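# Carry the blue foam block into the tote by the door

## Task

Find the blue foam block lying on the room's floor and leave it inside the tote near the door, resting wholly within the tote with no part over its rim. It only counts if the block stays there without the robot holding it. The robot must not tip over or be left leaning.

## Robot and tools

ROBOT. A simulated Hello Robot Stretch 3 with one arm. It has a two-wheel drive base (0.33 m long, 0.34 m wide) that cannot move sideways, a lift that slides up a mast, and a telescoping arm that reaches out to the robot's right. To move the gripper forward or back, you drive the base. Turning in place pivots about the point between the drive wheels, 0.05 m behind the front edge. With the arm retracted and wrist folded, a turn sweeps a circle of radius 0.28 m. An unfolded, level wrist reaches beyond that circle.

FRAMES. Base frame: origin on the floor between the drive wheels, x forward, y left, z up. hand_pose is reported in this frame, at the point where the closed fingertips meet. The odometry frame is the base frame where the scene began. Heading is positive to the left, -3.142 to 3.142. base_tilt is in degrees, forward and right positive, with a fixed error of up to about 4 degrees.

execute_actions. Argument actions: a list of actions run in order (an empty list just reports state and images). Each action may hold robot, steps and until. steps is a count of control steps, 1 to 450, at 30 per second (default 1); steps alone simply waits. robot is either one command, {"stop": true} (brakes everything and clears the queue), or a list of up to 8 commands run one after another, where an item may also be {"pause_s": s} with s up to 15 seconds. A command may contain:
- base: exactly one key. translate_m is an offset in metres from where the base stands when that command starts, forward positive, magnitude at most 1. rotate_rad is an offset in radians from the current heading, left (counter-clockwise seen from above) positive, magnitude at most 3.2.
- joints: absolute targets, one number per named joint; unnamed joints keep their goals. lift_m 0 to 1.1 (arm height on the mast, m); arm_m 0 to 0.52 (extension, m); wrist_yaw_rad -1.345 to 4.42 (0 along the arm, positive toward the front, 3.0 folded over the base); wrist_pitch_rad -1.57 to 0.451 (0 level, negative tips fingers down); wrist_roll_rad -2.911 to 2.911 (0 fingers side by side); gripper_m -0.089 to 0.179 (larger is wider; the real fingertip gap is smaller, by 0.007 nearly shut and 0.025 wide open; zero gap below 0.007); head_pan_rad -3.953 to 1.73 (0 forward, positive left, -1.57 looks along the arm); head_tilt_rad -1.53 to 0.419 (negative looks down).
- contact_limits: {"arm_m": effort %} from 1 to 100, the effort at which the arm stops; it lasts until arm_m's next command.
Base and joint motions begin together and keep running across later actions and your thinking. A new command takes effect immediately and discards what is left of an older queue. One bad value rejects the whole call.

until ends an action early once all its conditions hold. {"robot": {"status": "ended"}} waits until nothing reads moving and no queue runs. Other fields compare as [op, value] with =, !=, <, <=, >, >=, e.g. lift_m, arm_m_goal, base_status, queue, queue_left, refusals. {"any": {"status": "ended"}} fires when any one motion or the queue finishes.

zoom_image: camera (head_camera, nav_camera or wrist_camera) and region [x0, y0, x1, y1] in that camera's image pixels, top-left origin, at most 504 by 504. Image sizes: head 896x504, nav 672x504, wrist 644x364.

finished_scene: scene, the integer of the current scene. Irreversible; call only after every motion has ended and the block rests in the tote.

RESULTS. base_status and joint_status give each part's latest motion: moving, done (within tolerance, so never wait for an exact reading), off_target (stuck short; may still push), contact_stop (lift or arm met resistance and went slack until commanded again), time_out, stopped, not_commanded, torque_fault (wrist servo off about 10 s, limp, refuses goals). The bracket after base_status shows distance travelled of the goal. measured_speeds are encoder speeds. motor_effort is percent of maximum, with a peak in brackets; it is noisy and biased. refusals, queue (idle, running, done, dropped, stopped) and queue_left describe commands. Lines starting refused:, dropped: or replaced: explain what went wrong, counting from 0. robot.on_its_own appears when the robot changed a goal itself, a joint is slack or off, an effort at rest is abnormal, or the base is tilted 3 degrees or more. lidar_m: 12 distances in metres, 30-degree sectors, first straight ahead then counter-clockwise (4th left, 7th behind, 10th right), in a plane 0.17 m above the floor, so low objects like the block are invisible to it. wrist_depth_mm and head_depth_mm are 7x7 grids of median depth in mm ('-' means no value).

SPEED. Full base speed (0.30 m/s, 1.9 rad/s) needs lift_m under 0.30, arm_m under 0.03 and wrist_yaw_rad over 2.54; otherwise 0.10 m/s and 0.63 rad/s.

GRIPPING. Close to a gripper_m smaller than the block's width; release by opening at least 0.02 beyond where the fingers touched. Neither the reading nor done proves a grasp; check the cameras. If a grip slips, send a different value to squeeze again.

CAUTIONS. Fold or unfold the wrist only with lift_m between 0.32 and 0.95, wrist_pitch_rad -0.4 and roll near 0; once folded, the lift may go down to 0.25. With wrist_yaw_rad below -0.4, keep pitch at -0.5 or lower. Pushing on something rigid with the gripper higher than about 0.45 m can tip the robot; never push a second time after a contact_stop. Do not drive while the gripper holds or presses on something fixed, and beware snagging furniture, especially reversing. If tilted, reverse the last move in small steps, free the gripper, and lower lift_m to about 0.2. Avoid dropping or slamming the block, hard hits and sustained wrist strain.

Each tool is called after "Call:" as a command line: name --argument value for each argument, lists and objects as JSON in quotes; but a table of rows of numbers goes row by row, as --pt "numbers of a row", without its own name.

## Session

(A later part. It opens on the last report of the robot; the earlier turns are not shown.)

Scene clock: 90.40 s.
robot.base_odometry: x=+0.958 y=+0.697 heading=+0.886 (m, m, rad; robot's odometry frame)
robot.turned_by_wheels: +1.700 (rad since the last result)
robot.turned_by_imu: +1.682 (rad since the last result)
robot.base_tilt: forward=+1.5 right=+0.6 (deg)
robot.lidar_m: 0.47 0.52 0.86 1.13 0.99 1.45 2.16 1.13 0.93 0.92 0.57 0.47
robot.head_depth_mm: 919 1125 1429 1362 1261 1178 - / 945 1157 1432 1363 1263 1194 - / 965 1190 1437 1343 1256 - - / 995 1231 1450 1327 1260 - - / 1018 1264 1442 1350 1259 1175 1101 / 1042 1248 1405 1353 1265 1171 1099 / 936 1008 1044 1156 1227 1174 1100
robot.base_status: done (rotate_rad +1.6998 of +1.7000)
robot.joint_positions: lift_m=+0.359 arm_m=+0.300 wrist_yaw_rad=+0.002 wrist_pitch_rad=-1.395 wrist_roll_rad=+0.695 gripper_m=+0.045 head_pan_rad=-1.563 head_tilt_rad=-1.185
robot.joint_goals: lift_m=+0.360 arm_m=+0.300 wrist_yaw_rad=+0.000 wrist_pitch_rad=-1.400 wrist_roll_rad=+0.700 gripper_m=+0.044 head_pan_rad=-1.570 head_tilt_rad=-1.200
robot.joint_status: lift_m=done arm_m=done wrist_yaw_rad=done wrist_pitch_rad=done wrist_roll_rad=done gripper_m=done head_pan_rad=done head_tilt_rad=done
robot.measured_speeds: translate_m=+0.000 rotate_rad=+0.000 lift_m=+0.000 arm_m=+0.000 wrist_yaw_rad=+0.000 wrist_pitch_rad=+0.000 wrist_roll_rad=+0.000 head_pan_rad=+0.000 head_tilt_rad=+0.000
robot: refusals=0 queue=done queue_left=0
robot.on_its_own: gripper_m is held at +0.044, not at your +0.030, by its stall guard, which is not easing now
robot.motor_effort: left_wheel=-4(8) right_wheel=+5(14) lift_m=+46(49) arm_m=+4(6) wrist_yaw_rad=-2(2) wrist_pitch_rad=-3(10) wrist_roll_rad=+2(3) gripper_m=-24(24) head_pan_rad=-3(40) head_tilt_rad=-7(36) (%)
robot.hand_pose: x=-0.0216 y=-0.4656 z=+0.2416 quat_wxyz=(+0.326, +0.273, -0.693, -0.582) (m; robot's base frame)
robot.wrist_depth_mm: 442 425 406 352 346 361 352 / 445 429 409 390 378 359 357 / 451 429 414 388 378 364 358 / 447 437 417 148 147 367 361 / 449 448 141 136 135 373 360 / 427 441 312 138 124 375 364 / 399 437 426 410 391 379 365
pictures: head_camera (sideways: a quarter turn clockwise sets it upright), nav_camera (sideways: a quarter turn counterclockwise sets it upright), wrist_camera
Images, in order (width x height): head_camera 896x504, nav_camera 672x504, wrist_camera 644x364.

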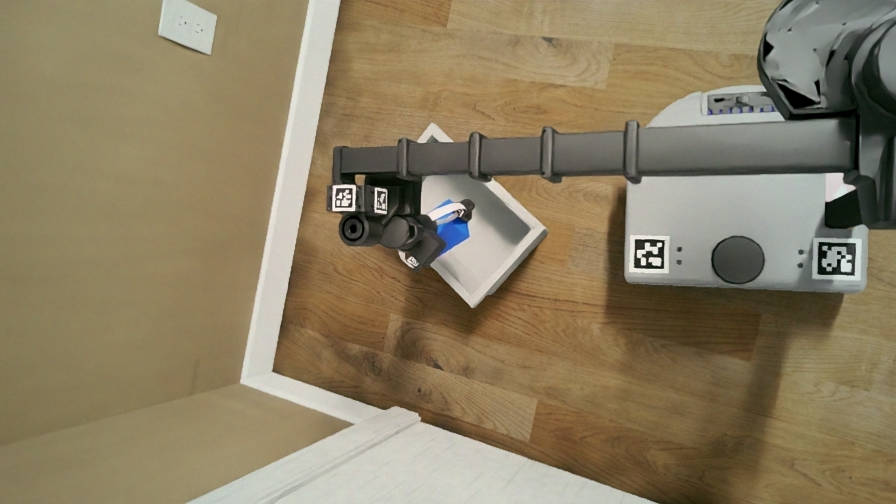

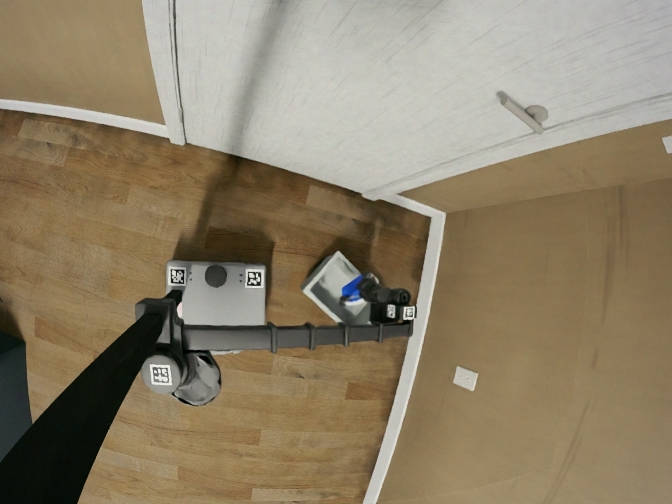

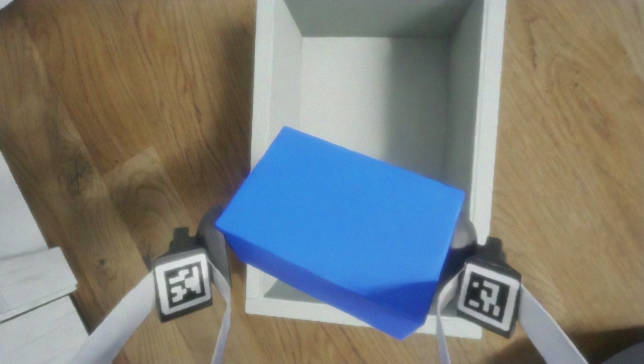

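Call:
execute_actions --actions '[{"robot":[{"base":{"translate_m":-0.04},"joints":{"wrist_roll_rad":-0.85,"lift_m":0.3}},{"joints":{"lift_m":0.2}}],"steps":450,"until":{"robot":{"status":"ended"}}}]'

Scene clock: 93.60 s.
robot.base_odometry: x=+0.933 y=+0.666 heading=+0.886 (m, m, rad; robot's odometry frame)
robot.turned_by_wheels: +0.000 (rad since the last result)
robot.turned_by_imu: +0.000 (rad since the last result)
robot.base_tilt: forward=+1.5 right=+0.6 (deg)
robot.lidar_m: 0.50 0.56 0.93 1.04 0.94 1.47 2.14 1.12 0.92 0.92 0.61 0.51
robot.head_depth_mm: 917 1110 1415 1369 1267 1173 1093 / 932 1147 1425 1359 1256 1199 - / 959 1180 1440 1335 1273 - - / 983 1212 1448 1321 1264 - - / 998 1254 1455 1359 1255 1173 1095 / 1039 1279 1441 1356 1264 1173 1106 / 989 1091 1148 1255 1240 1178 1099
robot.base_status: done (translate_m -0.0400 of -0.0400)
robot.joint_positions: lift_m=+0.201 arm_m=+0.300 wrist_yaw_rad=+0.002 wrist_pitch_rad=-1.397 wrist_roll_rad=-0.845 gripper_m=+0.045 head_pan_rad=-1.563 head_tilt_rad=-1.185
robot.joint_goals: lift_m=+0.200 arm_m=+0.300 wrist_yaw_rad=+0.000 wrist_pitch_rad=-1.400 wrist_roll_rad=-0.850 gripper_m=+0.044 head_pan_rad=-1.570 head_tilt_rad=-1.200
robot.joint_status: lift_m=done arm_m=done wrist_yaw_rad=done wrist_pitch_rad=done wrist_roll_rad=done gripper_m=done head_pan_rad=done head_tilt_rad=done
robot.measured_speeds: translate_m=+0.000 rotate_rad=+0.000 lift_m=+0.000 arm_m=+0.000 wrist_yaw_rad=+0.000 wrist_pitch_rad=+0.000 wrist_roll_rad=+0.000 head_pan_rad=+0.000 head_tilt_rad=+0.000
robot: refusals=0 queue=done queue_left=0
robot.on_its_own: gripper_m is held at +0.044, not at your +0.030, by its stall guard, which is not easing now
robot.motor_effort: left_wheel=-4(7) right_wheel=+5(5) lift_m=+18(45) arm_m=+3(4) wrist_yaw_rad=-1(1) wrist_pitch_rad=-2(3) wrist_roll_rad=-3(5) gripper_m=-24(24) head_pan_rad=-2(3) head_tilt_rad=-7(8) (%)
robot.hand_pose: x=-0.0215 y=-0.4655 z=+0.0828 quat_wxyz=(+0.716, +0.602, -0.271, -0.228) (m; robot's base frame)
robot.wrist_depth_mm: 131 149 149 149 148 148 146 / 132 187 230 233 238 242 193 / 131 185 230 236 240 246 200 / 132 187 233 148 148 249 201 / 132 186 141 135 135 252 201 / 131 159 239 138 124 243 201 / 131 190 205 206 189 195 193
pictures: head_camera (sideways: a quarter turn clockwise sets it upright), nav_camera (sideways: a quarter turn counterclockwise sets it upright), wrist_camera
Images, in order (width x height): head_camera 896x504, nav_camera 672x504, wrist_camera 644x364.

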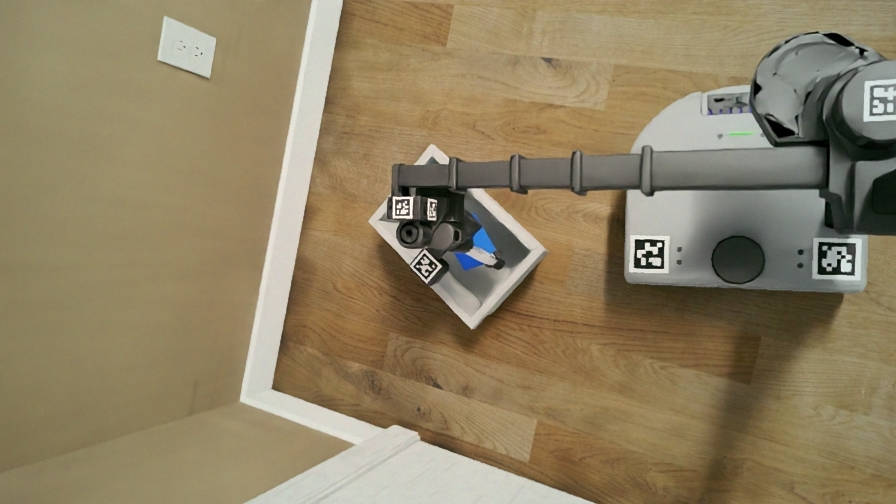

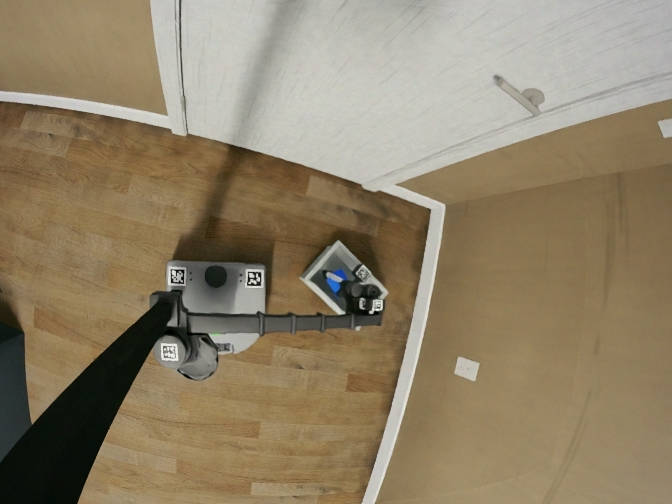

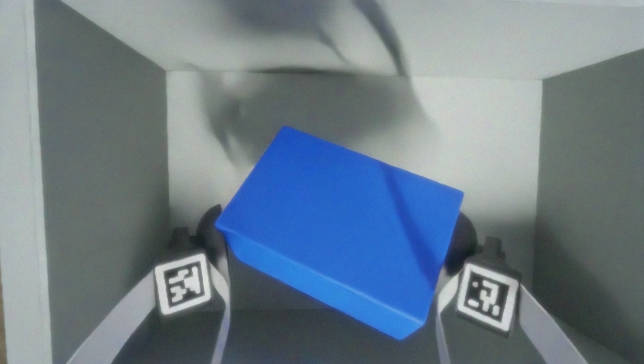

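Call:
execute_actions --actions '[{"robot":[{"joints":{"arm_m":0.33,"lift_m":0.155}},{"joints":{"gripper_m":0.14}},{"joints":{"lift_m":0.3}}],"steps":450,"until":{"robot":{"status":"ended"}}}]'

Scene clock: 94.87 s.
robot.base_odometry: x=+0.933 y=+0.666 heading=+0.885 (m, m, rad; robot's odometry frame)
robot.turned_by_wheels: +0.000 (rad since the last result)
robot.turned_by_imu: -0.001 (rad since the last result)
robot.base_tilt: forward=+1.5 right=+0.6 (deg)
robot.lidar_m: 0.50 0.56 0.93 1.04 0.94 1.46 2.14 1.12 0.92 0.92 0.61 0.51
robot.head_depth_mm: 913 1108 1403 1366 1263 1179 1104 / 930 1148 1428 1350 1263 1195 - / 962 1184 1438 1325 1262 - - / 981 1226 1444 1325 1253 - - / 1008 1257 1449 1344 1260 1174 1101 / 1031 1279 1423 1344 1255 1172 1099 / 994 1093 1144 1258 1235 1170 1100
robot.base_status: done (translate_m -0.0400 of -0.0400)
robot.joint_positions: lift_m=+0.158 arm_m=+0.330 wrist_yaw_rad=+0.002 wrist_pitch_rad=-1.415 wrist_roll_rad=-0.847 gripper_m=+0.045 head_pan_rad=-1.563 head_tilt_rad=-1.185
robot.joint_goals: lift_m=+0.158 arm_m=+0.330 wrist_yaw_rad=+0.000 wrist_pitch_rad=-1.400 wrist_roll_rad=-0.850 gripper_m=+0.044 head_pan_rad=-1.570 head_tilt_rad=-1.200
robot.joint_status: lift_m=contact_stop arm_m=done wrist_yaw_rad=done wrist_pitch_rad=done wrist_roll_rad=done gripper_m=done head_pan_rad=done head_tilt_rad=done
robot.measured_speeds: translate_m=+0.000 rotate_rad=+0.000 lift_m=+0.000 arm_m=+0.000 wrist_yaw_rad=+0.000 wrist_pitch_rad=+0.000 wrist_roll_rad=+0.000 head_pan_rad=+0.000 head_tilt_rad=+0.000
robot: refusals=0 queue=dropped queue_left=0
robot.on_its_own: gripper_m is held at +0.044, not at your +0.030, by its stall guard, which is not easing now; lift_m is slack since a contact_stop, until your next command for it
robot.motor_effort: left_wheel=-6(7) right_wheel=+14(14) lift_m=+31(30) arm_m=+4(5) wrist_yaw_rad=-1(1) wrist_pitch_rad=+7(9) wrist_roll_rad=-2(3) gripper_m=-25(24) head_pan_rad=-3(3) head_tilt_rad=-8(8) (%)
robot.hand_pose: x=-0.0215 y=-0.4906 z=+0.0399 quat_wxyz=(+0.711, +0.608, -0.268, -0.230) (m; robot's base frame)
robot.wrist_depth_mm: 107 106 106 106 105 104 104 / 152 180 179 178 176 175 165 / 156 188 190 194 197 202 180 / 156 190 192 145 144 205 179 / 156 193 136 133 133 206 180 / 156 194 199 128 124 210 179 / 151 198 201 203 207 211 172
pictures: head_camera (sideways: a quarter turn clockwise sets it upright), nav_camera (sideways: a quarter turn counterclockwise sets it upright), wrist_camera
dropped: robot: command 0 of its queue: lift_m: contact_stop
Images, in order (width x height): head_camera 896x504, nav_camera 672x504, wrist_camera 644x364.

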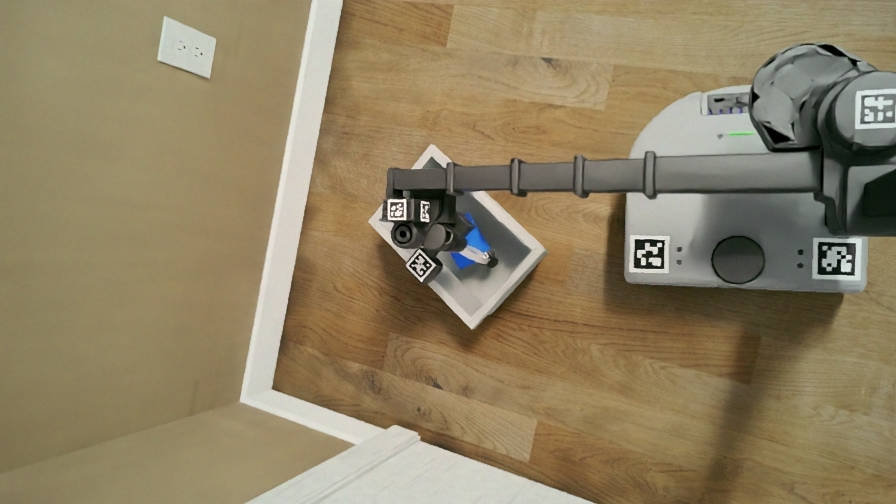

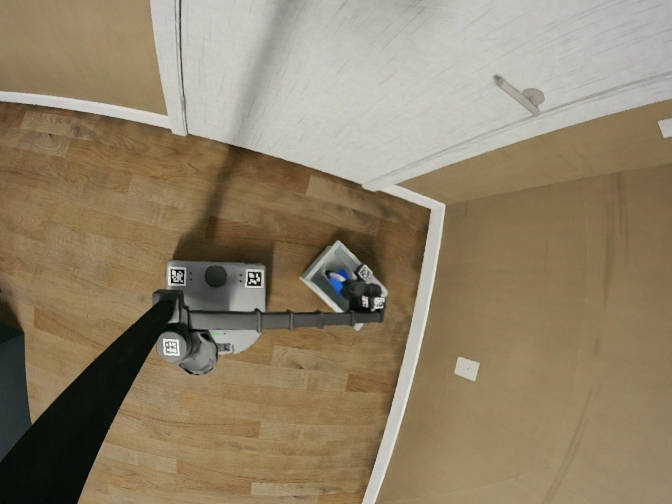

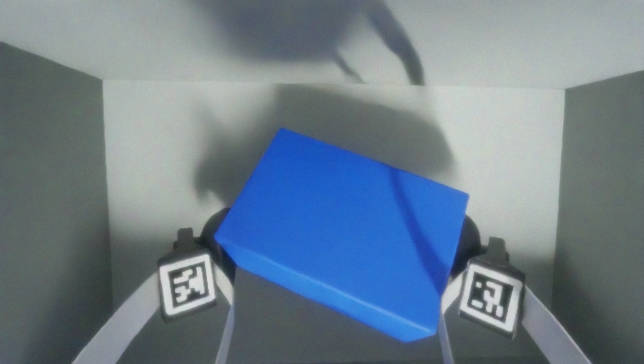

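Call:
execute_actions --actions '[{"robot":[{"joints":{"gripper_m":0.15}},{"joints":{"lift_m":0.3}}],"steps":450,"until":{"robot":{"status":"ended"}}}]'

Call:
finished_scene --scene 1

Scene clock: 98.67 s.
robot.base_odometry: x=+0.933 y=+0.666 heading=+0.885 (m, m, rad; robot's odometry frame)
robot.turned_by_wheels: +0.000 (rad since the last result)
robot.turned_by_imu: +0.000 (rad since the last result)
robot.base_tilt: forward=+1.4 right=+0.8 (deg)
robot.lidar_m: 0.50 0.56 0.93 1.04 0.94 1.46 2.15 1.12 0.92 0.92 0.61 0.51
robot.head_depth_mm: 916 1112 1416 1355 1269 1181 - / 939 1142 1417 1362 1267 1205 - / 959 1181 1438 1342 1273 - - / 980 1216 1453 1306 1249 - - / 1004 1257 1457 1358 1263 1167 1100 / 1035 1279 1429 1353 1256 1172 1101 / 994 1095 1148 1254 1248 1167 1106
robot.base_status: done (translate_m -0.0400 of -0.0400)
robot.joint_positions: lift_m=+0.299 arm_m=+0.330 wrist_yaw_rad=+0.002 wrist_pitch_rad=-1.403 wrist_roll_rad=-0.847 gripper_m=+0.150 head_pan_rad=-1.563 head_tilt_rad=-1.185
robot.joint_goals: lift_m=+0.300 arm_m=+0.330 wrist_yaw_rad=+0.000 wrist_pitch_rad=-1.400 wrist_roll_rad=-0.850 gripper_m=+0.150 head_pan_rad=-1.570 head_tilt_rad=-1.200
robot.joint_status: lift_m=done arm_m=done wrist_yaw_rad=done wrist_pitch_rad=done wrist_roll_rad=done gripper_m=done head_pan_rad=done head_tilt_rad=done
robot.measured_speeds: translate_m=+0.000 rotate_rad=+0.000 lift_m=+0.000 arm_m=+0.000 wrist_yaw_rad=+0.000 wrist_pitch_rad=+0.000 wrist_roll_rad=+0.000 head_pan_rad=+0.000 head_tilt_rad=+0.000
robot: refusals=0 queue=done queue_left=0
robot.motor_effort: left_wheel=-5(7) right_wheel=+6(14) lift_m=+46(48) arm_m=+4(6) wrist_yaw_rad=-1(1) wrist_pitch_rad=+1(7) wrist_roll_rad=-2(1) gripper_m=+1(100) head_pan_rad=-3(3) head_tilt_rad=-8(7) (%)
robot.hand_pose: x=-0.0215 y=-0.4939 z=+0.1815 quat_wxyz=(+0.715, +0.604, -0.270, -0.228) (m; robot's base frame)
robot.wrist_depth_mm: 312 315 323 328 335 339 348 / 313 210 228 224 223 227 350 / 318 231 325 330 340 255 357 / 323 250 331 293 344 255 359 / 324 231 334 297 347 273 364 / 326 - 335 336 336 291 370 / 336 227 239 240 239 241 377
pictures: head_camera (sideways: a quarter turn clockwise sets it upright), nav_camera (sideways: a quarter turn counterclockwise sets it upright), wrist_camera
Images, in order (width x height): head_camera 896x504, nav_camera 672x504, wrist_camera 644x364.

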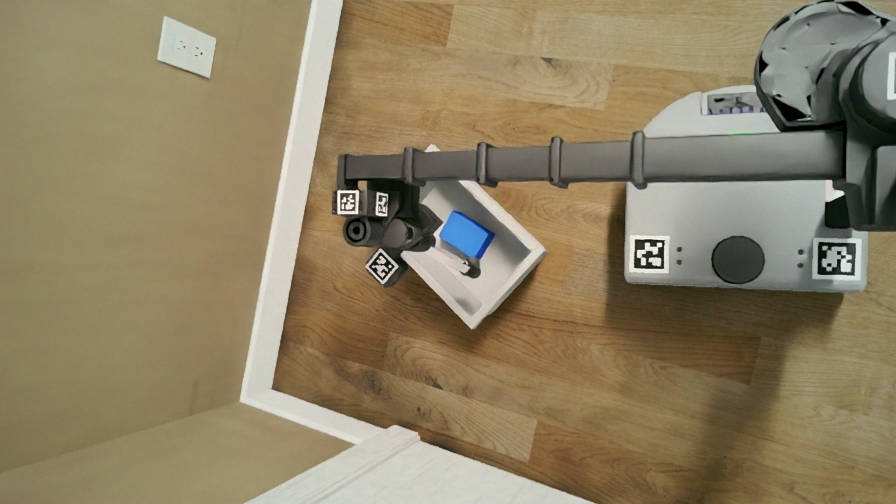

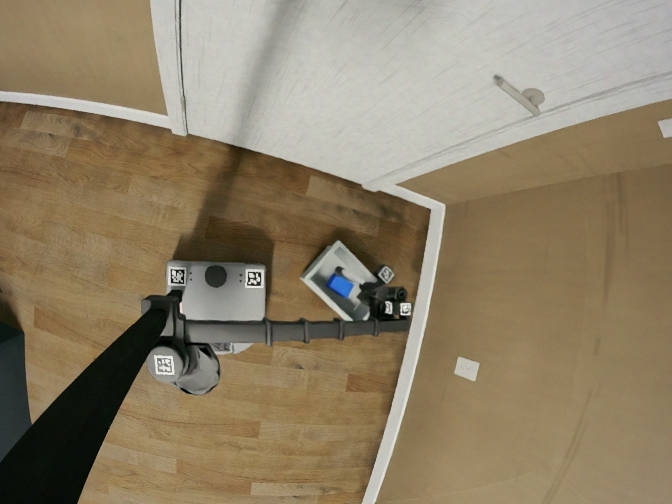

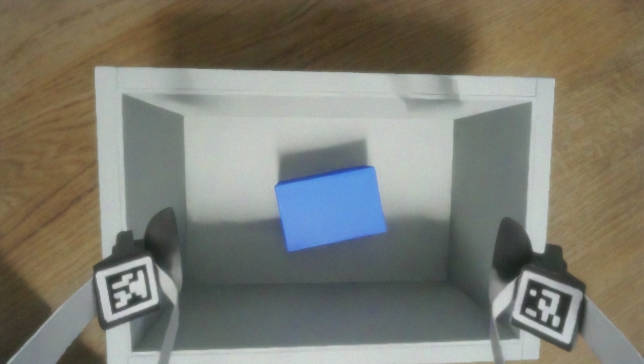

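The scene is finished: the task was done.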